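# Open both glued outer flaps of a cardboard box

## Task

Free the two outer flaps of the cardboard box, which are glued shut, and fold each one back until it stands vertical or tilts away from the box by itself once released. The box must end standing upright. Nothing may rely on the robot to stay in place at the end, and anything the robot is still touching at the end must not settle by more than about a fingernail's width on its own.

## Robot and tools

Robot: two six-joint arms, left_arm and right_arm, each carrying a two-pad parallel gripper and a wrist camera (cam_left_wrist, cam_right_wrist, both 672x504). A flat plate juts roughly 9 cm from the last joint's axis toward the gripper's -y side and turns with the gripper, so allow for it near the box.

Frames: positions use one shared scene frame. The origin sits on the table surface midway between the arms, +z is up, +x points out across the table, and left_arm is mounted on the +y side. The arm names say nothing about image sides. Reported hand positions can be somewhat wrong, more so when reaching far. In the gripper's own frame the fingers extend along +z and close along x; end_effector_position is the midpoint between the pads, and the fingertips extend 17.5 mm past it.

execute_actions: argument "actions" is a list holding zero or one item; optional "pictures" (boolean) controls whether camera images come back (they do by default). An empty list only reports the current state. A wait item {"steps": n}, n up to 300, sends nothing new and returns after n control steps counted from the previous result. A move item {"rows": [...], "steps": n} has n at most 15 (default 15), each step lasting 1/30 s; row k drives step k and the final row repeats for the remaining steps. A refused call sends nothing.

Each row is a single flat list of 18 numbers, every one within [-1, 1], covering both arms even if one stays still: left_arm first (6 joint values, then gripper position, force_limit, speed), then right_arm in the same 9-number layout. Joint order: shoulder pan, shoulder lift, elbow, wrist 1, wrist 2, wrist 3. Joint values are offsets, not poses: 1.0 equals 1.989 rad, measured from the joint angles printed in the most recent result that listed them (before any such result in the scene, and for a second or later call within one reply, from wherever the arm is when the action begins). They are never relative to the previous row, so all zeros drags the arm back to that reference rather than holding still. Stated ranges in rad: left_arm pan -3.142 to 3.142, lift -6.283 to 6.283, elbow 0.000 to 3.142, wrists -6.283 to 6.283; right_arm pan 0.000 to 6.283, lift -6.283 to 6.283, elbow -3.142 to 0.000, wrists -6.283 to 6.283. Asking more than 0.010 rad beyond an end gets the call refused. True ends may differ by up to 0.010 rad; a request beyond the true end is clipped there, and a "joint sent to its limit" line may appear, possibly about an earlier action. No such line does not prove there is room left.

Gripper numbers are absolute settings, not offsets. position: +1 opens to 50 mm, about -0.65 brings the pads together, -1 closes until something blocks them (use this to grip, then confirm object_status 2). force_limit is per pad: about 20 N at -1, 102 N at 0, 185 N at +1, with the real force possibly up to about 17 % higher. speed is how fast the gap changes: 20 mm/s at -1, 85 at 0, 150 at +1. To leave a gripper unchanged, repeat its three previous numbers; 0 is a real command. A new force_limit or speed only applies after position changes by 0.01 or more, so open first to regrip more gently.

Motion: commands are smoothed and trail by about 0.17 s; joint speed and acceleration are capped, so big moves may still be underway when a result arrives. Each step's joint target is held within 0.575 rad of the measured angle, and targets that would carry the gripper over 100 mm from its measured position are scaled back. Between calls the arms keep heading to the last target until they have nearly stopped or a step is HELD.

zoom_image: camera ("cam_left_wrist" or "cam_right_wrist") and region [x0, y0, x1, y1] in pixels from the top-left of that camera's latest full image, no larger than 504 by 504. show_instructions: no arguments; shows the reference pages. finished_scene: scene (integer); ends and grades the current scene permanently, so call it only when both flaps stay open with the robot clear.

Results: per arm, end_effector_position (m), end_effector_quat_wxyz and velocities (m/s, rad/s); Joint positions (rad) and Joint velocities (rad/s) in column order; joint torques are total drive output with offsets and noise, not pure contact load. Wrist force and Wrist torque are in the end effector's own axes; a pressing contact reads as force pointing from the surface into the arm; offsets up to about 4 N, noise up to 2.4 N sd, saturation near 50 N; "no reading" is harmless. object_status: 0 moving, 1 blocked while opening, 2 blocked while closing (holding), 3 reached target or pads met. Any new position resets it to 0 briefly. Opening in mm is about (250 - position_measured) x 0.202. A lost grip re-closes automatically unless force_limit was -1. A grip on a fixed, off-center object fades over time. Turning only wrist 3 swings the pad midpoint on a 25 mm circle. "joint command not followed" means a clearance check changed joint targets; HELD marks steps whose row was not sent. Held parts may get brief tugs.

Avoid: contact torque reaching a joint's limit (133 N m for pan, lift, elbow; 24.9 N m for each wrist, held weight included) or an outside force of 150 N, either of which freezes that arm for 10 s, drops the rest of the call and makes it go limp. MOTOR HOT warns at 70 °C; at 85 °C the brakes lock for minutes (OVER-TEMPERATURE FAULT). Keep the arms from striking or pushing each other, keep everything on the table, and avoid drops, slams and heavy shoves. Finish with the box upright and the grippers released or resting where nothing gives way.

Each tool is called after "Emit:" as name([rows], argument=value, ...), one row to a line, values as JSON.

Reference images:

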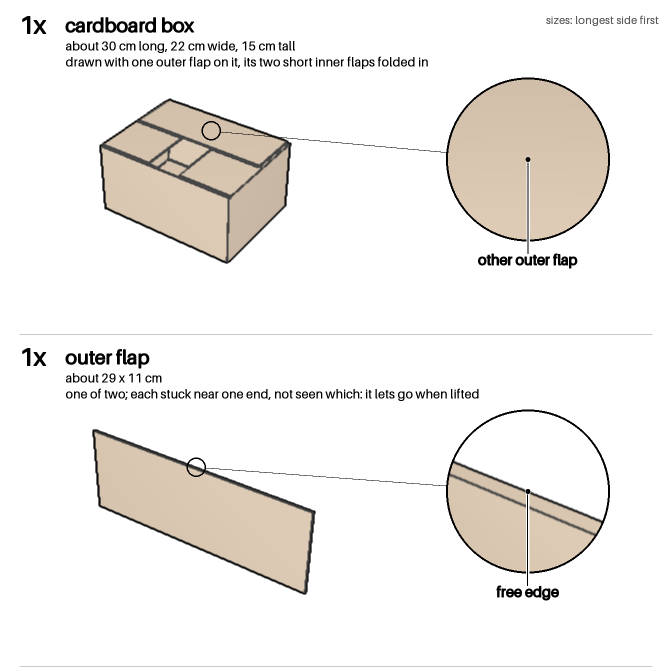

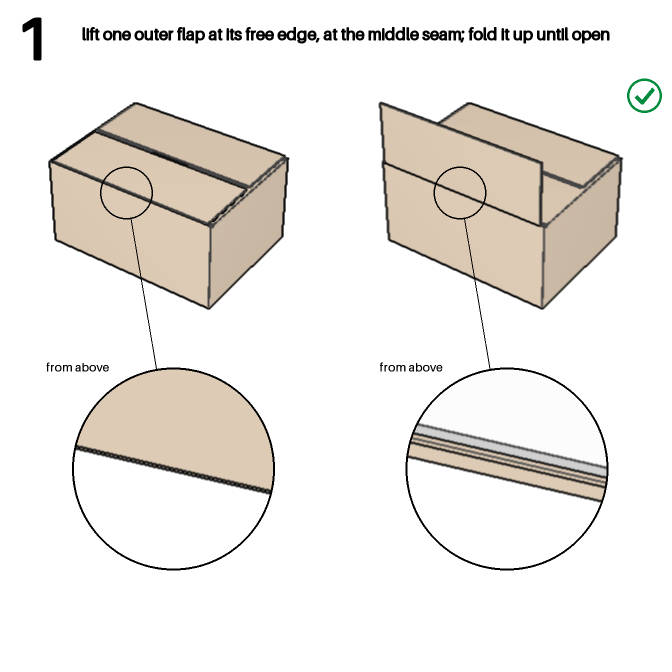

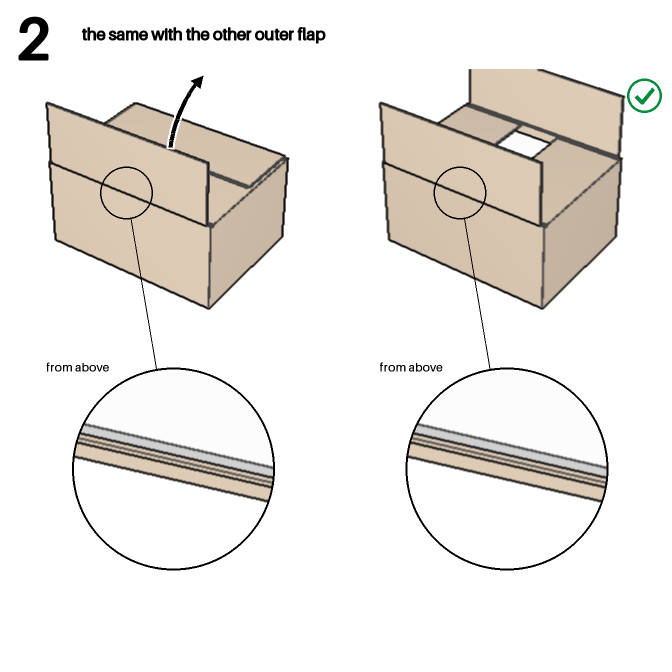

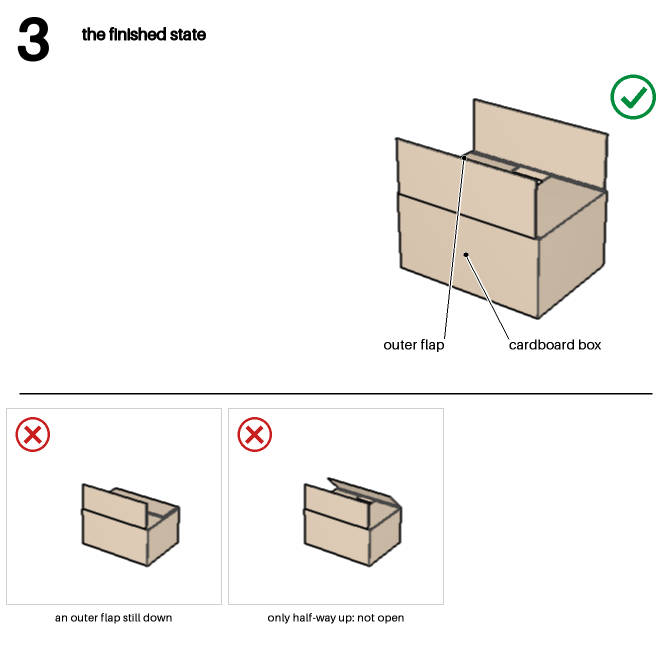

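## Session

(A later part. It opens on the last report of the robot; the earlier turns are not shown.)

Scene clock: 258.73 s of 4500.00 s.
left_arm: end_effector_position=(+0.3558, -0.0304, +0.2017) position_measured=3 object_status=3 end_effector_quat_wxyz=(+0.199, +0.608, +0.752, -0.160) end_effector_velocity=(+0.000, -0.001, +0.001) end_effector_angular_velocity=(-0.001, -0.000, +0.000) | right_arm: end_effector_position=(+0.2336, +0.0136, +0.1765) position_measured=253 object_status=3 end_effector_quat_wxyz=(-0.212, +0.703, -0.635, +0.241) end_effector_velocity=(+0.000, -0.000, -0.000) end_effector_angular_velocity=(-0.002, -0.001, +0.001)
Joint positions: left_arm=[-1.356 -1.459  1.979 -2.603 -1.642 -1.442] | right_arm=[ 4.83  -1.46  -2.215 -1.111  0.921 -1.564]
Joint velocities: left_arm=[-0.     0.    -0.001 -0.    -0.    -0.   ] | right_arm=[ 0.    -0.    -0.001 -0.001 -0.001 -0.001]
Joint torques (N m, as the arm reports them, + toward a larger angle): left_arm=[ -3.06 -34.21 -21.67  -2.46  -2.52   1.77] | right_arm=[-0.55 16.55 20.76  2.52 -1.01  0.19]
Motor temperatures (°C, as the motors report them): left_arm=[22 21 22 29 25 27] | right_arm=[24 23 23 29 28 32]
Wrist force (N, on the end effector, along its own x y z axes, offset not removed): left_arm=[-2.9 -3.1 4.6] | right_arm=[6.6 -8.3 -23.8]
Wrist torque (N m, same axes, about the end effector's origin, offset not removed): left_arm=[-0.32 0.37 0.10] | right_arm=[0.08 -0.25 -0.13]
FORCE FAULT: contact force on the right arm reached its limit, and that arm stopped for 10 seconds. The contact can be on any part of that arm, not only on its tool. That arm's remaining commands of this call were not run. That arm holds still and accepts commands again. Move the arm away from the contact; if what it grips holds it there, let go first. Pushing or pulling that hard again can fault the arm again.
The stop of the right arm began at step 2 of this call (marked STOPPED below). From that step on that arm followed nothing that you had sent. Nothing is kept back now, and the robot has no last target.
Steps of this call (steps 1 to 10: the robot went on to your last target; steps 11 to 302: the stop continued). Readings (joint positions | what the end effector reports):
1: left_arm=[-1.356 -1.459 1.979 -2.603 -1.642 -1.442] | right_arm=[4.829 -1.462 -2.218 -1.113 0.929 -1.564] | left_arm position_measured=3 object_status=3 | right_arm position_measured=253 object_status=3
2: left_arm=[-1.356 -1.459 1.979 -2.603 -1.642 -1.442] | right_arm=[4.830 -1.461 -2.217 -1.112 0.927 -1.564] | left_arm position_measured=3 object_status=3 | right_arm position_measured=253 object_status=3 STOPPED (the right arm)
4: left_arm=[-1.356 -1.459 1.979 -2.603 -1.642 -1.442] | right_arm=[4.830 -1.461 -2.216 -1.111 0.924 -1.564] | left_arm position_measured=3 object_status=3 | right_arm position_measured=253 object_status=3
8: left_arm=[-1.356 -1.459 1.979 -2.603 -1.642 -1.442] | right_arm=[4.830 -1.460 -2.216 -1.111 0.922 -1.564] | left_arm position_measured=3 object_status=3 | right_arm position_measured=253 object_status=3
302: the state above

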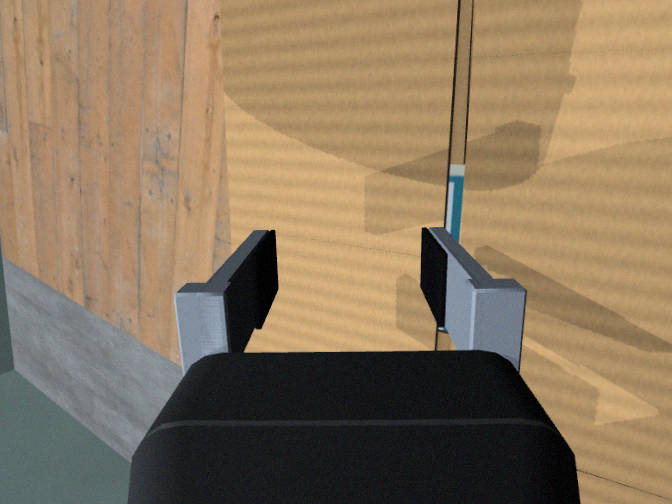

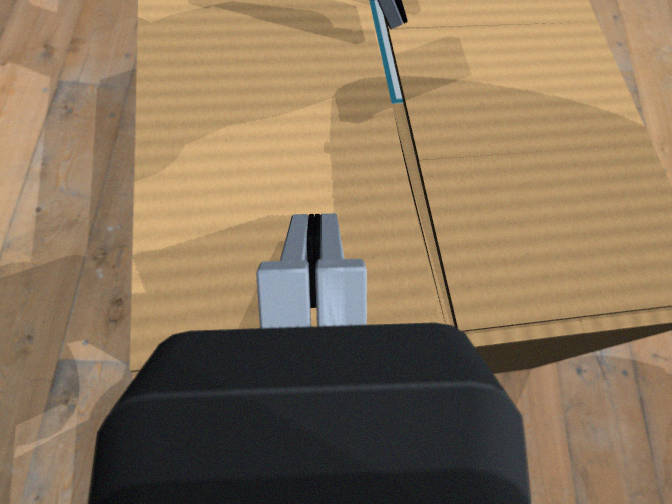

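Emit:
execute_actions([
  {"rows":[[0,0.0043,0.0169,-0.0212,0,0,1,0,0,0,0,0,0,0,0,-1,0,0]],"steps":15},
], pictures=false)

Emit:
execute_actions([
  {"steps":8},
])

Scene clock: 270.10 s of 4500.00 s.
left_arm: end_effector_position=(+0.3541, -0.0260, +0.1876) position_measured=3 object_status=3 end_effector_quat_wxyz=(+0.199, +0.608, +0.752, -0.160) end_effector_velocity=(-0.000, +0.001, -0.004) end_effector_angular_velocity=(-0.000, -0.000, +0.001) | right_arm: end_effector_position=(+0.2336, +0.0136, +0.1765) position_measured=253 object_status=3 end_effector_quat_wxyz=(-0.212, +0.703, -0.635, +0.241) end_effector_velocity=(+0.000, +0.001, +0.001) end_effector_angular_velocity=(+0.003, -0.000, -0.001)
Joint positions: left_arm=[-1.356 -1.451  2.012 -2.644 -1.642 -1.442] | right_arm=[ 4.83  -1.46  -2.215 -1.111  0.921 -1.564]
Joint velocities: left_arm=[ 0.     0.002  0.008 -0.011  0.    -0.001] | right_arm=[-0.     0.     0.001  0.001 -0.     0.001]
Joint torques (N m, as the arm reports them, + toward a larger angle): left_arm=[ -2.44 -24.09 -15.43  -5.56  -2.47   1.65] | right_arm=[-0.19 18.21  2.56  2.82  3.61  0.1 ]
Motor temperatures (°C, as the motors report them): left_arm=[22 21 22 29 25 27] | right_arm=[24 23 23 29 28 32]
Wrist force (N, on the end effector, along its own x y z axes, offset not removed): left_arm=[2.0 -1.4 0.9] | right_arm=[4.9 -10.0 -29.2]
Wrist torque (N m, same axes, about the end effector's origin, offset not removed): left_arm=[-0.32 -0.36 0.01] | right_arm=[-0.51 0.11 -0.10]
Steps of this call (steps 1 to 90: nothing new was sent; then 7.87 s passed at rest; steps 91 to 105: all 15 steps of this action). Readings (joint positions | what the end effector reports):
91: left_arm=[-1.356 -1.459 1.979 -2.603 -1.642 -1.442] | right_arm=[4.830 -1.460 -2.215 -1.111 0.921 -1.564] | left_arm position_measured=3 object_status=3 | right_arm position_measured=253 object_status=3
92: left_arm=[-1.356 -1.459 1.981 -2.606 -1.642 -1.442] | right_arm=[4.830 -1.460 -2.215 -1.111 0.921 -1.564] | left_arm position_measured=3 object_status=3 | right_arm position_measured=253 object_status=3
94: left_arm=[-1.356 -1.456 1.993 -2.619 -1.642 -1.442] | right_arm=[4.830 -1.460 -2.215 -1.111 0.921 -1.564] | left_arm position_measured=3 object_status=3 | right_arm position_measured=253 object_status=3
98: left_arm=[-1.356 -1.452 2.006 -2.636 -1.642 -1.442] | right_arm=[4.830 -1.460 -2.215 -1.111 0.921 -1.564] | left_arm position_measured=3 object_status=3 | right_arm position_measured=253 object_status=3
105: the state above

Scene clock: 270.37 s of 4500.00 s.
left_arm: end_effector_position=(+0.3541, -0.0258, +0.1871) position_measured=3 object_status=3 end_effector_quat_wxyz=(+0.199, +0.608, +0.752, -0.160) end_effector_velocity=(-0.000, -0.000, -0.000) end_effector_angular_velocity=(+0.000, +0.000, -0.001) | right_arm: end_effector_position=(+0.2336, +0.0136, +0.1765) position_measured=253 object_status=3 end_effector_quat_wxyz=(-0.212, +0.703, -0.635, +0.241) end_effector_velocity=(-0.000, +0.000, -0.000) end_effector_angular_velocity=(-0.001, +0.001, +0.001)
Joint positions: left_arm=[-1.356 -1.451  2.013 -2.645 -1.642 -1.442] | right_arm=[ 4.83  -1.46  -2.215 -1.111  0.921 -1.564]
Joint velocities: left_arm=[-0.001  0.     0.001 -0.001  0.    -0.   ] | right_arm=[ 0.    -0.     0.    -0.     0.001 -0.001]
Joint torques (N m, as the arm reports them, + toward a larger angle): left_arm=[ -3.04 -23.55 -15.74  -5.18  -2.61   1.67] | right_arm=[-0.05 18.35  2.02  2.79  3.62  0.02]
Motor temperatures (°C, as the motors report them): left_arm=[22 21 22 29 25 27] | right_arm=[24 23 23 29 28 32]
Wrist force (N, on the end effector, along its own x y z axes, offset not removed): left_arm=[0.3 -1.2 4.4] | right_arm=[1.3 -8.5 -28.9]
Wrist torque (N m, same axes, about the end effector's origin, offset not removed): left_arm=[0.16 -0.03 -0.13] | right_arm=[-0.28 0.71 0.00]
Steps of this call (steps 1 to 8: the robot went on to your last target). Readings (joint positions | what the end effector reports):
1: left_arm=[-1.356 -1.451 2.012 -2.644 -1.642 -1.442] | right_arm=[4.830 -1.460 -2.215 -1.111 0.921 -1.564] | left_arm position_measured=3 object_status=3 | right_arm position_measured=253 object_status=3
2: left_arm=[-1.356 -1.451 2.012 -2.644 -1.642 -1.442] | right_arm=[4.830 -1.460 -2.215 -1.111 0.921 -1.564] | left_arm position_measured=3 object_status=3 | right_arm position_measured=253 object_status=3
4: left_arm=[-1.356 -1.451 2.013 -2.645 -1.642 -1.442] | right_arm=[4.830 -1.460 -2.215 -1.111 0.921 -1.564] | left_arm position_measured=3 object_status=3 | right_arm position_measured=253 object_status=3
8: the state above

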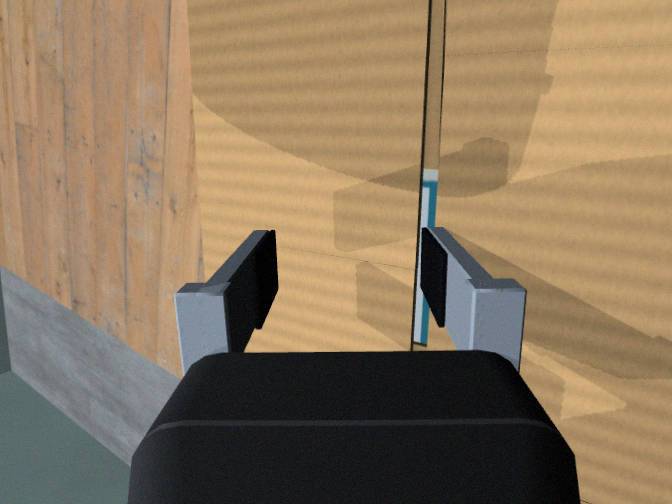

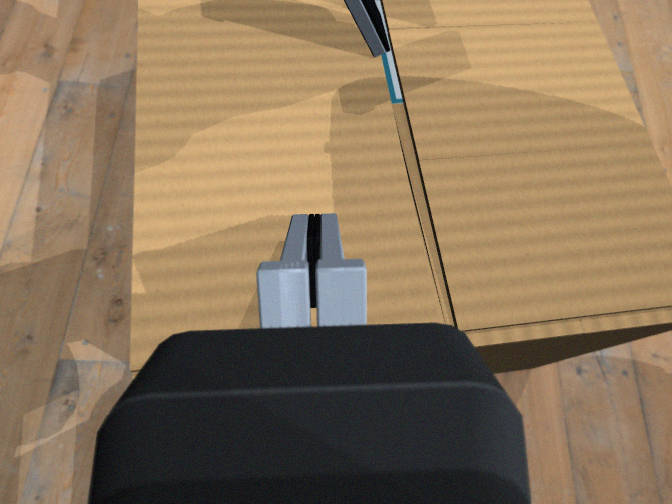

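Emit:
execute_actions([
  {"rows":[[0,0.0053,0.0072,-0.0125,0,0,1,0,0,0,0,0,0,0,0,-1,0,0]],"steps":15},
], pictures=false)

Emit:
execute_actions([
  {"rows":[[0,0.0068,-0.0075,0.0007,0,0,1,0,0,0,0,0,0,0,0,-1,0,0]],"steps":15},
], pictures=false)

Emit:
execute_actions([
  {"steps":8},
])

Emit:
zoom_image(camera="cam_right_wrist", region=[300,0,500,120])

Scene clock: 278.03 s of 4500.00 s.
left_arm: end_effector_position=(+0.3538, -0.0251, +0.1789) position_measured=3 object_status=3 end_effector_quat_wxyz=(+0.199, +0.608, +0.752, -0.160) end_effector_velocity=(-0.001, +0.000, -0.003) end_effector_angular_velocity=(+0.002, +0.001, -0.002) | right_arm: end_effector_position=(+0.2336, +0.0136, +0.1765) position_measured=253 object_status=3 end_effector_quat_wxyz=(-0.212, +0.703, -0.635, +0.241) end_effector_velocity=(+0.000, -0.000, +0.000) end_effector_angular_velocity=(+0.001, -0.000, -0.001)
Joint positions: left_arm=[-1.356 -1.441  2.027 -2.669 -1.642 -1.442] | right_arm=[ 4.83  -1.46  -2.215 -1.111  0.921 -1.564]
Joint velocities: left_arm=[-0.001  0.003  0.005 -0.006 -0.     0.001] | right_arm=[ 0.     0.    -0.    -0.    -0.     0.001]
Joint torques (N m, as the arm reports them, + toward a larger angle): left_arm=[-2.59 -1.55 -0.93  0.29 -2.17  1.64] | right_arm=[-0.67 16.29  3.93  2.9   3.57 -0.01]
Motor temperatures (°C, as the motors report them): left_arm=[22 21 22 29 26 27] | right_arm=[24 23 23 29 28 32]
Wrist force (N, on the end effector, along its own x y z axes, offset not removed): left_arm=[-11.0 2.1 -29.6] | right_arm=[6.9 -8.0 -24.4]
Wrist torque (N m, same axes, about the end effector's origin, offset not removed): left_arm=[0.06 0.70 0.28] | right_arm=[0.09 -0.31 -0.19]
Steps of this call (steps 1 to 15: the robot went on to your last target; steps 16 to 90: nothing new was sent; then 4.17 s passed at rest; steps 91 to 105: all 15 steps of this action). Readings (joint positions | what the end effector reports):
91: left_arm=[-1.356 -1.451 2.013 -2.645 -1.642 -1.442] | right_arm=[4.830 -1.460 -2.215 -1.111 0.921 -1.564] | left_arm position_measured=3 object_status=3 | right_arm position_measured=253 object_status=3
92: left_arm=[-1.356 -1.450 2.014 -2.647 -1.642 -1.442] | right_arm=[4.830 -1.460 -2.215 -1.111 0.921 -1.564] | left_arm position_measured=3 object_status=3 | right_arm position_measured=253 object_status=3
94: left_arm=[-1.356 -1.446 2.019 -2.655 -1.642 -1.442] | right_arm=[4.830 -1.460 -2.215 -1.111 0.921 -1.564] | left_arm position_measured=3 object_status=3 | right_arm position_measured=253 object_status=3
98: left_arm=[-1.356 -1.442 2.024 -2.665 -1.642 -1.442] | right_arm=[4.830 -1.460 -2.215 -1.111 0.921 -1.564] | left_arm position_measured=3 object_status=3 | right_arm position_measured=253 object_status=3
105: the state above

Scene clock: 278.53 s of 4500.00 s.
left_arm: end_effector_position=(+0.3558, -0.0304, +0.1784) position_measured=3 object_status=3 end_effector_quat_wxyz=(+0.199, +0.608, +0.752, -0.160) end_effector_velocity=(+0.001, -0.001, +0.000) end_effector_angular_velocity=(-0.000, -0.002, -0.001) | right_arm: end_effector_position=(+0.2336, +0.0136, +0.1765) position_measured=253 object_status=3 end_effector_quat_wxyz=(-0.212, +0.703, -0.635, +0.241) end_effector_velocity=(+0.000, -0.001, -0.000) end_effector_angular_velocity=(-0.000, -0.001, -0.001)
Joint positions: left_arm=[-1.356 -1.427  2.012 -2.668 -1.642 -1.442] | right_arm=[ 4.83  -1.46  -2.215 -1.111  0.921 -1.564]
Joint velocities: left_arm=[ 0.     0.003 -0.004  0.     0.001  0.002] | right_arm=[-0.     0.    -0.002  0.    -0.     0.001]
Joint torques (N m, as the arm reports them, + toward a larger angle): left_arm=[ -2.42 -16.39 -27.77  -4.39   2.6    1.7 ] | right_arm=[-0.33 16.7   3.91  1.67  3.63 -0.14]
Motor temperatures (°C, as the motors report them): left_arm=[22 21 22 29 26 27] | right_arm=[24 23 23 29 28 32]
Wrist force (N, on the end effector, along its own x y z axes, offset not removed): left_arm=[9.3 -2.8 -14.7] | right_arm=[6.1 -13.7 -20.9]
Wrist torque (N m, same axes, about the end effector's origin, offset not removed): left_arm=[-0.35 -0.07 -0.07] | right_arm=[-0.05 0.04 -0.03]
Steps of this call (steps 1 to 15: all 15 steps of this action). Readings (joint positions | what the end effector reports):
1: left_arm=[-1.356 -1.441 2.027 -2.669 -1.642 -1.442] | right_arm=[4.830 -1.460 -2.215 -1.111 0.921 -1.564] | left_arm position_measured=3 object_status=3 | right_arm position_measured=253 object_status=3
2: left_arm=[-1.356 -1.439 2.026 -2.669 -1.642 -1.442] | right_arm=[4.830 -1.460 -2.215 -1.111 0.921 -1.564] | left_arm position_measured=3 object_status=3 | right_arm position_measured=253 object_status=3
4: left_arm=[-1.356 -1.435 2.021 -2.669 -1.642 -1.442] | right_arm=[4.830 -1.460 -2.215 -1.111 0.921 -1.564] | left_arm position_measured=3 object_status=3 | right_arm position_measured=253 object_status=3
8: left_arm=[-1.356 -1.430 2.015 -2.668 -1.642 -1.442] | right_arm=[4.830 -1.460 -2.215 -1.111 0.921 -1.564] | left_arm position_measured=3 object_status=3 | right_arm position_measured=253 object_status=3
15: the state above

Scene clock: 278.80 s of 4500.00 s.
left_arm: end_effector_position=(+0.3559, -0.0307, +0.1785) position_measured=3 object_status=3 end_effector_quat_wxyz=(+0.199, +0.608, +0.752, -0.160) end_effector_velocity=(+0.001, +0.001, -0.001) end_effector_angular_velocity=(+0.001, +0.000, +0.001) | right_arm: end_effector_position=(+0.2336, +0.0136, +0.1765) position_measured=253 object_status=3 end_effector_quat_wxyz=(-0.212, +0.703, -0.635, +0.241) end_effector_velocity=(+0.000, -0.001, -0.001) end_effector_angular_velocity=(-0.003, -0.001, +0.001)
Joint positions: left_arm=[-1.356 -1.427  2.012 -2.668 -1.642 -1.442] | right_arm=[ 4.83  -1.46  -2.215 -1.111  0.921 -1.564]
Joint velocities: left_arm=[ 0.001  0.     0.001 -0.     0.    -0.   ] | right_arm=[-0.    -0.001 -0.001 -0.    -0.    -0.001]
Joint torques (N m, as the arm reports them, + toward a larger angle): left_arm=[ -3.08 -19.08 -30.53  -6.82   2.63   1.62] | right_arm=[-0.12 18.3   6.89  0.85  3.78 -0.04]
Motor temperatures (°C, as the motors report them): left_arm=[22 21 22 29 26 27] | right_arm=[24 23 23 29 28 32]
Wrist force (N, on the end effector, along its own x y z axes, offset not removed): left_arm=[8.7 -4.5 -10.8] | right_arm=[7.4 -15.3 -20.2]
Wrist torque (N m, same axes, about the end effector's origin, offset not removed): left_arm=[-0.17 0.71 0.16] | right_arm=[0.12 0.18 -0.02]
Steps of this call (steps 1 to 8: the robot went on to your last target). Readings (joint positions | what the end effector reports):
1: left_arm=[-1.356 -1.427 2.012 -2.668 -1.642 -1.442] | right_arm=[4.830 -1.460 -2.215 -1.111 0.921 -1.564] | left_arm position_measured=3 object_status=3 | right_arm position_measured=253 object_status=3
2: left_arm=[-1.356 -1.427 2.012 -2.668 -1.642 -1.442] | right_arm=[4.830 -1.460 -2.215 -1.111 0.921 -1.564] | left_arm position_measured=3 object_status=3 | right_arm position_measured=253 object_status=3
4: left_arm=[-1.356 -1.427 2.012 -2.668 -1.642 -1.442] | right_arm=[4.830 -1.460 -2.215 -1.111 0.921 -1.564] | left_arm position_measured=3 object_status=3 | right_arm position_measured=253 object_status=3
8: the state above

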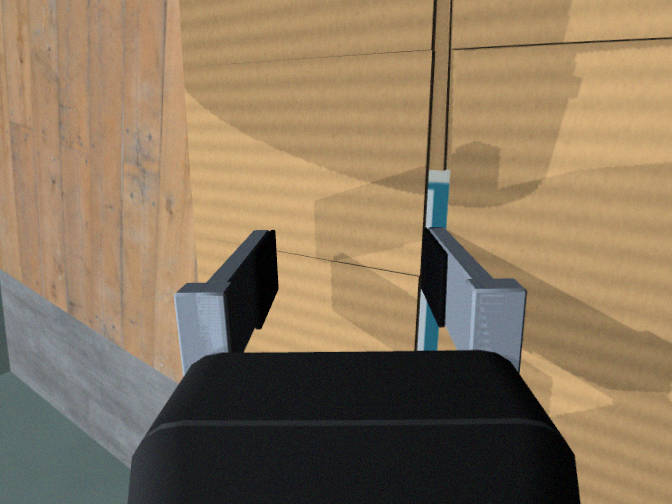

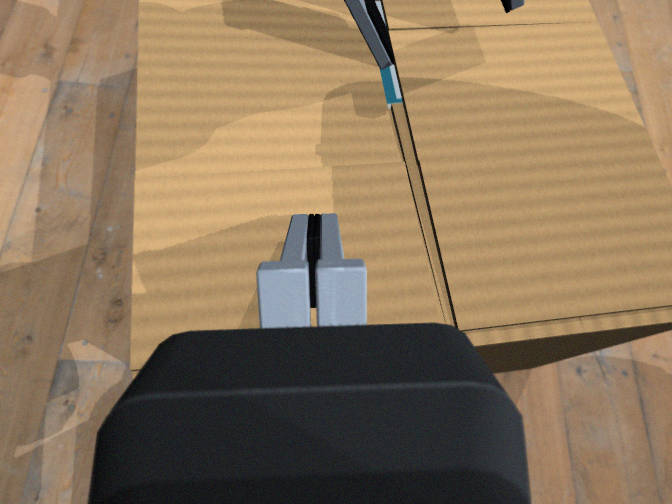

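Region (300, 0, 500, 120) of cam_right_wrist's 672x504 image, scaled by 2.520, with more detail than that image has; it fills the top 302 rows of this view, and the rest is white.

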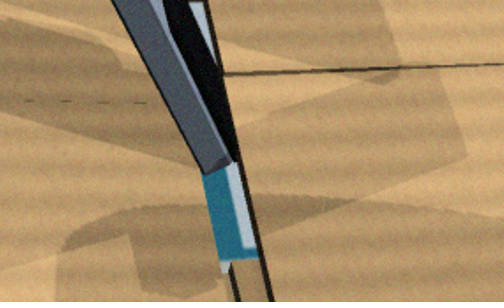

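Emit:
execute_actions([
  {"rows":[[0,-0.0012,-0.0035,0.0047,0,0,1,0,0,0,0,0,0,0,0,-1,0,0],[0,-0.0012,-0.0035,0.0047,0,0,1,0,0,0,0,0,0,0,0,-1,0,0],[0,-0.0012,-0.0035,0.0047,0,0,1,0,0,0,0,0,0,0,0,-1,0,0],[0,-0.0024,-0.007,0.0094,0,0,1,0,0,0,0,0,0,0,0,-1,0,0],[0,-0.0024,-0.007,0.0094,0,0,1,0,0,0,0,0,0,0,0,-1,0,0],[0,-0.0024,-0.007,0.0094,0,0,1,0,0,0,0,0,0,0,0,-1,0,0],[0,-0.0036,-0.0105,0.0141,0,0,1,0,0,0,0,0,0,0,0,-1,0,0]],"steps":15},
], pictures=false)

Emit:
execute_actions([
  {"steps":8},
])

Emit:
zoom_image(camera="cam_right_wrist", region=[300,0,500,120])

Scene clock: 287.97 s of 4500.00 s.
left_arm: end_effector_position=(+0.3568, -0.0332, +0.1873) position_measured=3 object_status=3 end_effector_quat_wxyz=(+0.199, +0.608, +0.752, -0.160) end_effector_velocity=(+0.001, -0.001, +0.006) end_effector_angular_velocity=(+0.001, +0.001, +0.002) | right_arm: end_effector_position=(+0.2336, +0.0135, +0.1765) position_measured=253 object_status=3 end_effector_quat_wxyz=(-0.212, +0.703, -0.635, +0.241) end_effector_velocity=(+0.000, +0.000, +0.000) end_effector_angular_velocity=(+0.000, -0.001, -0.001)
Joint positions: left_arm=[-1.356 -1.434  1.993 -2.642 -1.642 -1.442] | right_arm=[ 4.83  -1.46  -2.215 -1.111  0.921 -1.564]
Joint velocities: left_arm=[ 0.001 -0.005 -0.013  0.02   0.    -0.001] | right_arm=[-0.    -0.     0.001 -0.001 -0.001  0.001]
Joint torques (N m, as the arm reports them, + toward a larger angle): left_arm=[ -2.4  -39.44 -37.01  -6.2    1.56   1.76] | right_arm=[-0.53 17.01 19.51  1.77  3.58 -0.01]
Motor temperatures (°C, as the motors report them): left_arm=[22 21 22 29 26 27] | right_arm=[24 23 23 29 28 32]
Wrist force (N, on the end effector, along its own x y z axes, offset not removed): left_arm=[17.2 -7.8 -5.2] | right_arm=[9.0 -21.3 -14.4]
Wrist torque (N m, same axes, about the end effector's origin, offset not removed): left_arm=[0.29 -0.08 0.12] | right_arm=[0.08 0.30 0.05]
Steps of this call (steps 1 to 15: the robot went on to your last target; steps 16 to 90: nothing new was sent; then 5.67 s passed at rest; steps 91 to 105: all 15 steps of this action). Readings (joint positions | what the end effector reports):
91: left_arm=[-1.356 -1.427 2.012 -2.668 -1.642 -1.442] | right_arm=[4.830 -1.460 -2.215 -1.111 0.921 -1.564] | left_arm position_measured=3 object_status=3 | right_arm position_measured=253 object_status=3
92: left_arm=[-1.356 -1.427 2.011 -2.667 -1.642 -1.442] | right_arm=[4.830 -1.460 -2.215 -1.111 0.921 -1.564] | left_arm position_measured=3 object_status=3 | right_arm position_measured=253 object_status=3
94: left_arm=[-1.356 -1.428 2.009 -2.664 -1.642 -1.442] | right_arm=[4.830 -1.460 -2.215 -1.111 0.921 -1.564] | left_arm position_measured=3 object_status=3 | right_arm position_measured=253 object_status=3
98: left_arm=[-1.356 -1.430 2.002 -2.654 -1.642 -1.442] | right_arm=[4.830 -1.460 -2.215 -1.111 0.921 -1.564] | left_arm position_measured=3 object_status=3 | right_arm position_measured=253 object_status=3
105: the state above

Scene clock: 288.23 s of 4500.00 s.
left_arm: end_effector_position=(+0.3569, -0.0334, +0.1881) position_measured=3 object_status=3 end_effector_quat_wxyz=(+0.199, +0.608, +0.752, -0.160) end_effector_velocity=(+0.001, +0.000, +0.001) end_effector_angular_velocity=(-0.000, -0.000, +0.001) | right_arm: end_effector_position=(+0.2336, +0.0135, +0.1765) position_measured=253 object_status=3 end_effector_quat_wxyz=(-0.212, +0.703, -0.635, +0.241) end_effector_velocity=(+0.000, +0.001, +0.001) end_effector_angular_velocity=(+0.003, -0.000, -0.000)
Joint positions: left_arm=[-1.356 -1.434  1.991 -2.64  -1.642 -1.442] | right_arm=[ 4.83  -1.46  -2.215 -1.111  0.921 -1.564]
Joint velocities: left_arm=[ 0.001 -0.001 -0.002  0.003 -0.     0.   ] | right_arm=[ 0.     0.001  0.001  0.001 -0.001  0.001]
Joint torques (N m, as the arm reports them, + toward a larger angle): left_arm=[ -2.64 -39.57 -36.89  -5.94   1.6    1.73] | right_arm=[-0.83 18.47 17.8   2.89  3.54 -0.07]
Motor temperatures (°C, as the motors report them): left_arm=[22 21 22 29 26 27] | right_arm=[24 23 23 29 28 32]
Wrist force (N, on the end effector, along its own x y z axes, offset not removed): left_arm=[13.2 -11.0 0.2] | right_arm=[7.9 -20.6 -16.7]
Wrist torque (N m, same axes, about the end effector's origin, offset not removed): left_arm=[-0.31 0.24 0.13] | right_arm=[0.11 0.20 -0.03]
Steps of this call (steps 1 to 8: the robot went on to your last target). Readings (joint positions | what the end effector reports):
1: left_arm=[-1.356 -1.434 1.992 -2.642 -1.642 -1.442] | right_arm=[4.830 -1.460 -2.215 -1.111 0.921 -1.564] | left_arm position_measured=3 object_status=3 | right_arm position_measured=253 object_status=3
2: left_arm=[-1.356 -1.434 1.992 -2.641 -1.642 -1.442] | right_arm=[4.830 -1.460 -2.215 -1.111 0.921 -1.564] | left_arm position_measured=3 object_status=3 | right_arm position_measured=253 object_status=3
4: left_arm=[-1.356 -1.434 1.991 -2.641 -1.642 -1.442] | right_arm=[4.830 -1.460 -2.215 -1.111 0.921 -1.564] | left_arm position_measured=3 object_status=3 | right_arm position_measured=253 object_status=3
8: the state above

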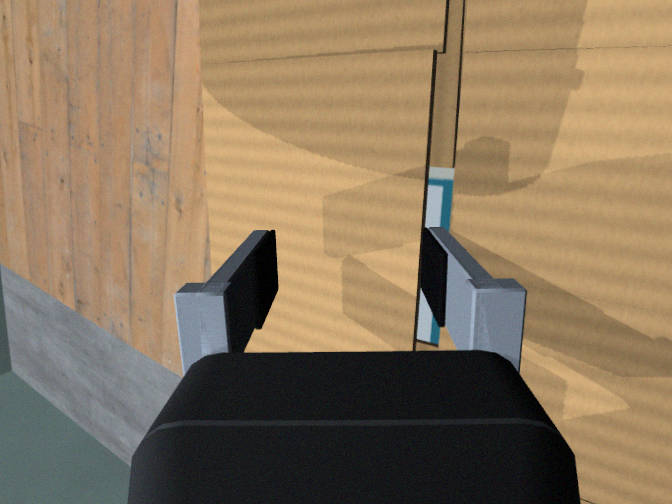

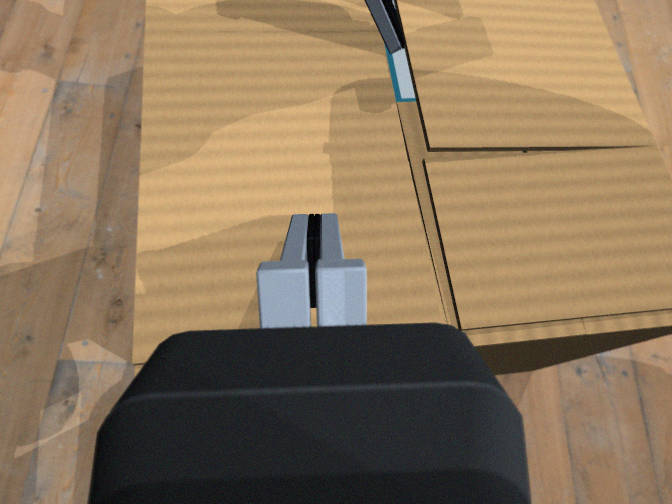

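Region (300, 0, 500, 120) of cam_right_wrist's 672x504 image, scaled by 2.520, with more detail than that image has; it fills the top 302 rows of this view, and the rest is white.

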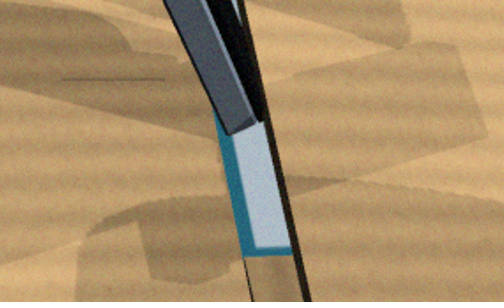

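Continue lifting: 15 mm up, 4 mm out.

Emit:
execute_actions([
  {"rows":[[0,-0.0014,-0.0056,0.007,0,0,1,0,0,0,0,0,0,0,0,-1,0,0],[0,-0.0014,-0.0056,0.007,0,0,1,0,0,0,0,0,0,0,0,-1,0,0],[0,-0.0014,-0.0056,0.007,0,0,1,0,0,0,0,0,0,0,0,-1,0,0],[0,-0.0028,-0.0113,0.0141,0,0,1,0,0,0,0,0,0,0,0,-1,0,0],[0,-0.0028,-0.0113,0.0141,0,0,1,0,0,0,0,0,0,0,0,-1,0,0],[0,-0.0028,-0.0113,0.0141,0,0,1,0,0,0,0,0,0,0,0,-1,0,0],[0,-0.0043,-0.0169,0.0212,0,0,1,0,0,0,0,0,0,0,0,-1,0,0]],"steps":15},
], pictures=false)

Emit:
execute_actions([
  {"steps":8},
])

Scene clock: 296.43 s of 4500.00 s.
left_arm: end_effector_position=(+0.3585, -0.0375, +0.2015) position_measured=3 object_status=3 end_effector_quat_wxyz=(+0.199, +0.608, +0.752, -0.160) end_effector_velocity=(+0.000, -0.003, +0.010) end_effector_angular_velocity=(+0.001, +0.001, -0.000) | right_arm: end_effector_position=(+0.2336, +0.0136, +0.1765) position_measured=253 object_status=3 end_effector_quat_wxyz=(-0.212, +0.703, -0.635, +0.241) end_effector_velocity=(-0.000, -0.000, -0.000) end_effector_angular_velocity=(-0.001, +0.001, -0.000)
Joint positions: left_arm=[-1.356 -1.442  1.96  -2.602 -1.642 -1.442] | right_arm=[ 4.83  -1.46  -2.215 -1.111  0.921 -1.564]
Joint velocities: left_arm=[-0.001 -0.006 -0.022  0.03  -0.    -0.001] | right_arm=[-0.    -0.     0.    -0.001  0.001  0.   ]
Joint torques (N m, as the arm reports them, + toward a larger angle): left_arm=[ -2.91 -40.52 -38.37  -6.56   1.59   1.76] | right_arm=[-0.08 15.59  9.19  2.57  3.5   0.15]
Motor temperatures (°C, as the motors report them): left_arm=[22 21 23 29 26 27] | right_arm=[24 23 23 29 28 32]
Wrist force (N, on the end effector, along its own x y z axes, offset not removed): left_arm=[15.0 -12.3 1.9] | right_arm=[9.3 -21.1 -14.3]
Wrist torque (N m, same axes, about the end effector's origin, offset not removed): left_arm=[0.02 0.19 -0.09] | right_arm=[0.33 0.06 -0.20]
Steps of this call (steps 1 to 15: the robot went on to your last target; steps 16 to 90: nothing new was sent; then 4.70 s passed at rest; steps 91 to 105: all 15 steps of this action). Readings (joint positions | what the end effector reports):
91: left_arm=[-1.356 -1.434 1.991 -2.640 -1.642 -1.442] | right_arm=[4.830 -1.460 -2.215 -1.111 0.921 -1.564] | left_arm position_measured=3 object_status=3 | right_arm position_measured=253 object_status=3
92: left_arm=[-1.356 -1.435 1.990 -2.639 -1.642 -1.442] | right_arm=[4.830 -1.460 -2.215 -1.111 0.921 -1.564] | left_arm position_measured=3 object_status=3 | right_arm position_measured=253 object_status=3
94: left_arm=[-1.356 -1.435 1.986 -2.634 -1.642 -1.442] | right_arm=[4.830 -1.460 -2.215 -1.111 0.921 -1.564] | left_arm position_measured=3 object_status=3 | right_arm position_measured=253 object_status=3
98: left_arm=[-1.356 -1.438 1.975 -2.620 -1.642 -1.442] | right_arm=[4.830 -1.460 -2.215 -1.111 0.921 -1.564] | left_arm position_measured=3 object_status=3 | right_arm position_measured=253 object_status=3
105: the state above

Scene clock: 296.70 s of 4500.00 s.
left_arm: end_effector_position=(+0.3586, -0.0379, +0.2026) position_measured=3 object_status=3 end_effector_quat_wxyz=(+0.199, +0.608, +0.752, -0.160) end_effector_velocity=(+0.000, -0.001, +0.002) end_effector_angular_velocity=(-0.001, -0.000, -0.001) | right_arm: end_effector_position=(+0.2336, +0.0136, +0.1765) position_measured=253 object_status=3 end_effector_quat_wxyz=(-0.212, +0.703, -0.635, +0.241) end_effector_velocity=(-0.000, +0.000, +0.000) end_effector_angular_velocity=(-0.000, +0.000, +0.000)
Joint positions: left_arm=[-1.356 -1.443  1.958 -2.598 -1.642 -1.442] | right_arm=[ 4.83  -1.46  -2.215 -1.111  0.921 -1.564]
Joint velocities: left_arm=[-0.    -0.001 -0.004  0.004 -0.     0.   ] | right_arm=[-0.     0.     0.    -0.     0.    -0.001]
Joint torques (N m, as the arm reports them, + toward a larger angle): left_arm=[ -3.06 -41.13 -39.55  -7.24   1.62   1.67] | right_arm=[ 0.42 18.19 11.43  1.59  3.82  0.03]
Motor temperatures (°C, as the motors report them): left_arm=[22 21 23 29 26 27] | right_arm=[24 23 23 29 28 32]
Wrist force (N, on the end effector, along its own x y z axes, offset not removed): left_arm=[15.1 -15.5 -0.3] | right_arm=[9.3 -22.9 -14.6]
Wrist torque (N m, same axes, about the end effector's origin, offset not removed): left_arm=[-0.29 0.71 0.05] | right_arm=[0.12 0.25 -0.12]
Steps of this call (steps 1 to 8: the robot went on to your last target). Readings (joint positions | what the end effector reports):
1: left_arm=[-1.356 -1.442 1.960 -2.601 -1.642 -1.442] | right_arm=[4.830 -1.460 -2.215 -1.111 0.921 -1.564] | left_arm position_measured=3 object_status=3 | right_arm position_measured=253 object_status=3
2: left_arm=[-1.356 -1.442 1.959 -2.600 -1.642 -1.442] | right_arm=[4.830 -1.460 -2.215 -1.111 0.921 -1.564] | left_arm position_measured=3 object_status=3 | right_arm position_measured=253 object_status=3
4: left_arm=[-1.356 -1.443 1.959 -2.599 -1.642 -1.442] | right_arm=[4.830 -1.460 -2.215 -1.111 0.921 -1.564] | left_arm position_measured=3 object_status=3 | right_arm position_measured=253 object_status=3
8: the state above

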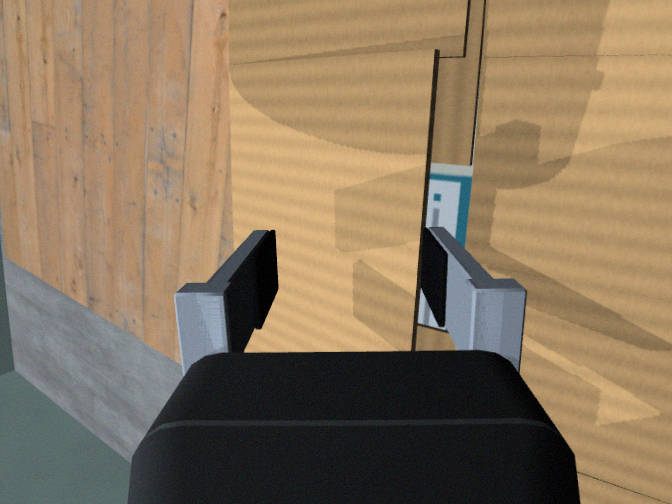

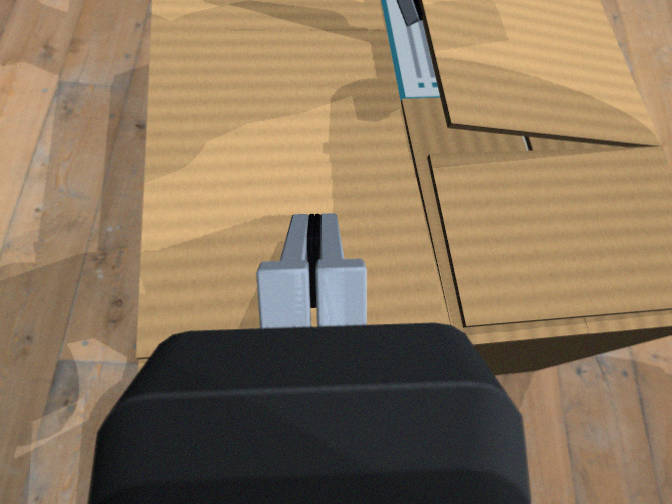

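Emit:
execute_actions([
  {"rows":[[0,-0.0013,-0.008,0.0093,0,0,1,0,0,0,0,0,0,0,0,-1,0,0],[0,-0.0013,-0.008,0.0093,0,0,1,0,0,0,0,0,0,0,0,-1,0,0],[0,-0.0013,-0.008,0.0093,0,0,1,0,0,0,0,0,0,0,0,-1,0,0],[0,-0.0026,-0.016,0.0186,0,0,1,0,0,0,0,0,0,0,0,-1,0,0],[0,-0.0026,-0.016,0.0186,0,0,1,0,0,0,0,0,0,0,0,-1,0,0],[0,-0.0026,-0.016,0.0186,0,0,1,0,0,0,0,0,0,0,0,-1,0,0],[0,-0.0038,-0.0247,0.0285,0,0,1,0,0,0,0,0,0,0,0,-1,0,0]],"steps":15},
], pictures=false)

Emit:
execute_actions([
  {"steps":8},
])

Scene clock: 307.70 s of 4500.00 s.
left_arm: end_effector_position=(+0.3609, -0.0441, +0.2209) position_measured=3 object_status=3 end_effector_quat_wxyz=(+0.199, +0.608, +0.751, -0.160) end_effector_velocity=(+0.001, -0.005, +0.014) end_effector_angular_velocity=(+0.001, -0.000, -0.003) | right_arm: end_effector_position=(+0.2336, +0.0135, +0.1765) position_measured=253 object_status=3 end_effector_quat_wxyz=(-0.212, +0.703, -0.635, +0.241) end_effector_velocity=(-0.000, +0.000, -0.000) end_effector_angular_velocity=(-0.002, +0.000, +0.002)
Joint positions: left_arm=[-1.356 -1.45   1.913 -2.547 -1.642 -1.442] | right_arm=[ 4.83  -1.46  -2.215 -1.111  0.921 -1.564]
Joint velocities: left_arm=[-0.001 -0.005 -0.035  0.041 -0.     0.001] | right_arm=[ 0.    -0.     0.    -0.001  0.001 -0.002]
Joint torques (N m, as the arm reports them, + toward a larger angle): left_arm=[ -0.33 -38.8  -30.24  -2.03   1.67   1.78] | right_arm=[-1.65 16.2  20.11  2.44  3.15  0.21]
Motor temperatures (°C, as the motors report them): left_arm=[22 21 23 29 26 27] | right_arm=[24 23 23 29 28 32]
Wrist force (N, on the end effector, along its own x y z axes, offset not removed): left_arm=[-5.4 -3.8 5.7] | right_arm=[6.1 -20.1 -12.0]
Wrist torque (N m, same axes, about the end effector's origin, offset not removed): left_arm=[-0.53 0.85 0.29] | right_arm=[0.60 0.33 -0.16]
Steps of this call (steps 1 to 15: the robot went on to your last target; steps 16 to 90: nothing new was sent; then 7.50 s passed at rest; steps 91 to 105: all 15 steps of this action). Readings (joint positions | what the end effector reports):
91: left_arm=[-1.356 -1.443 1.957 -2.598 -1.642 -1.442] | right_arm=[4.830 -1.460 -2.215 -1.111 0.921 -1.564] | left_arm position_measured=3 object_status=3 | right_arm position_measured=253 object_status=3
92: left_arm=[-1.356 -1.443 1.956 -2.596 -1.642 -1.442] | right_arm=[4.830 -1.460 -2.215 -1.111 0.921 -1.564] | left_arm position_measured=3 object_status=3 | right_arm position_measured=253 object_status=3
94: left_arm=[-1.356 -1.444 1.951 -2.590 -1.642 -1.442] | right_arm=[4.830 -1.460 -2.215 -1.111 0.921 -1.564] | left_arm position_measured=3 object_status=3 | right_arm position_measured=253 object_status=3
98: left_arm=[-1.356 -1.446 1.935 -2.572 -1.642 -1.442] | right_arm=[4.830 -1.460 -2.215 -1.111 0.921 -1.564] | left_arm position_measured=3 object_status=3 | right_arm position_measured=253 object_status=3
105: the state above

Scene clock: 307.97 s of 4500.00 s.
left_arm: end_effector_position=(+0.3611, -0.0446, +0.2224) position_measured=3 object_status=3 end_effector_quat_wxyz=(+0.199, +0.608, +0.752, -0.160) end_effector_velocity=(+0.000, -0.000, +0.001) end_effector_angular_velocity=(+0.001, -0.000, -0.000) | right_arm: end_effector_position=(+0.2336, +0.0135, +0.1765) position_measured=253 object_status=3 end_effector_quat_wxyz=(-0.212, +0.703, -0.635, +0.241) end_effector_velocity=(+0.000, -0.000, +0.000) end_effector_angular_velocity=(+0.000, -0.001, +0.000)
Joint positions: left_arm=[-1.356 -1.45   1.909 -2.542 -1.642 -1.442] | right_arm=[ 4.83  -1.46  -2.215 -1.111  0.921 -1.564]
Joint velocities: left_arm=[ 0.    -0.001 -0.004  0.005 -0.     0.001] | right_arm=[-0.     0.001 -0.001  0.    -0.001 -0.   ]
Joint torques (N m, as the arm reports them, + toward a larger angle): left_arm=[  0.93 -38.76 -31.24  -2.22   1.73   1.76] | right_arm=[-0.29 16.44 18.09  3.48  3.62  0.05]
Motor temperatures (°C, as the motors report them): left_arm=[22 21 23 29 26 27] | right_arm=[24 23 23 29 28 32]
Wrist force (N, on the end effector, along its own x y z axes, offset not removed): left_arm=[-4.0 -2.6 4.8] | right_arm=[6.8 -24.4 -15.3]
Wrist torque (N m, same axes, about the end effector's origin, offset not removed): left_arm=[-0.30 0.73 0.23] | right_arm=[-0.28 0.27 -0.06]
Steps of this call (steps 1 to 8: the robot went on to your last target). Readings (joint positions | what the end effector reports):
1: left_arm=[-1.356 -1.450 1.912 -2.546 -1.642 -1.442] | right_arm=[4.830 -1.460 -2.215 -1.111 0.921 -1.564] | left_arm position_measured=3 object_status=3 | right_arm position_measured=253 object_status=3
2: left_arm=[-1.356 -1.450 1.911 -2.545 -1.642 -1.442] | right_arm=[4.830 -1.460 -2.215 -1.111 0.921 -1.564] | left_arm position_measured=3 object_status=3 | right_arm position_measured=253 object_status=3
4: left_arm=[-1.356 -1.450 1.910 -2.543 -1.642 -1.442] | right_arm=[4.830 -1.460 -2.215 -1.111 0.921 -1.564] | left_arm position_measured=3 object_status=3 | right_arm position_measured=253 object_status=3
8: the state above

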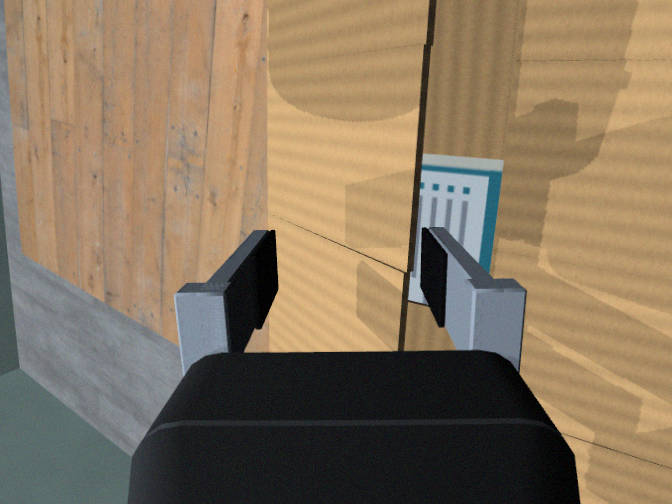

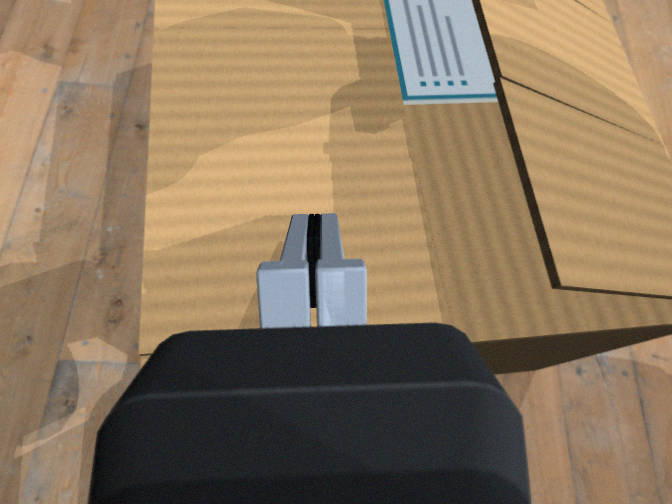

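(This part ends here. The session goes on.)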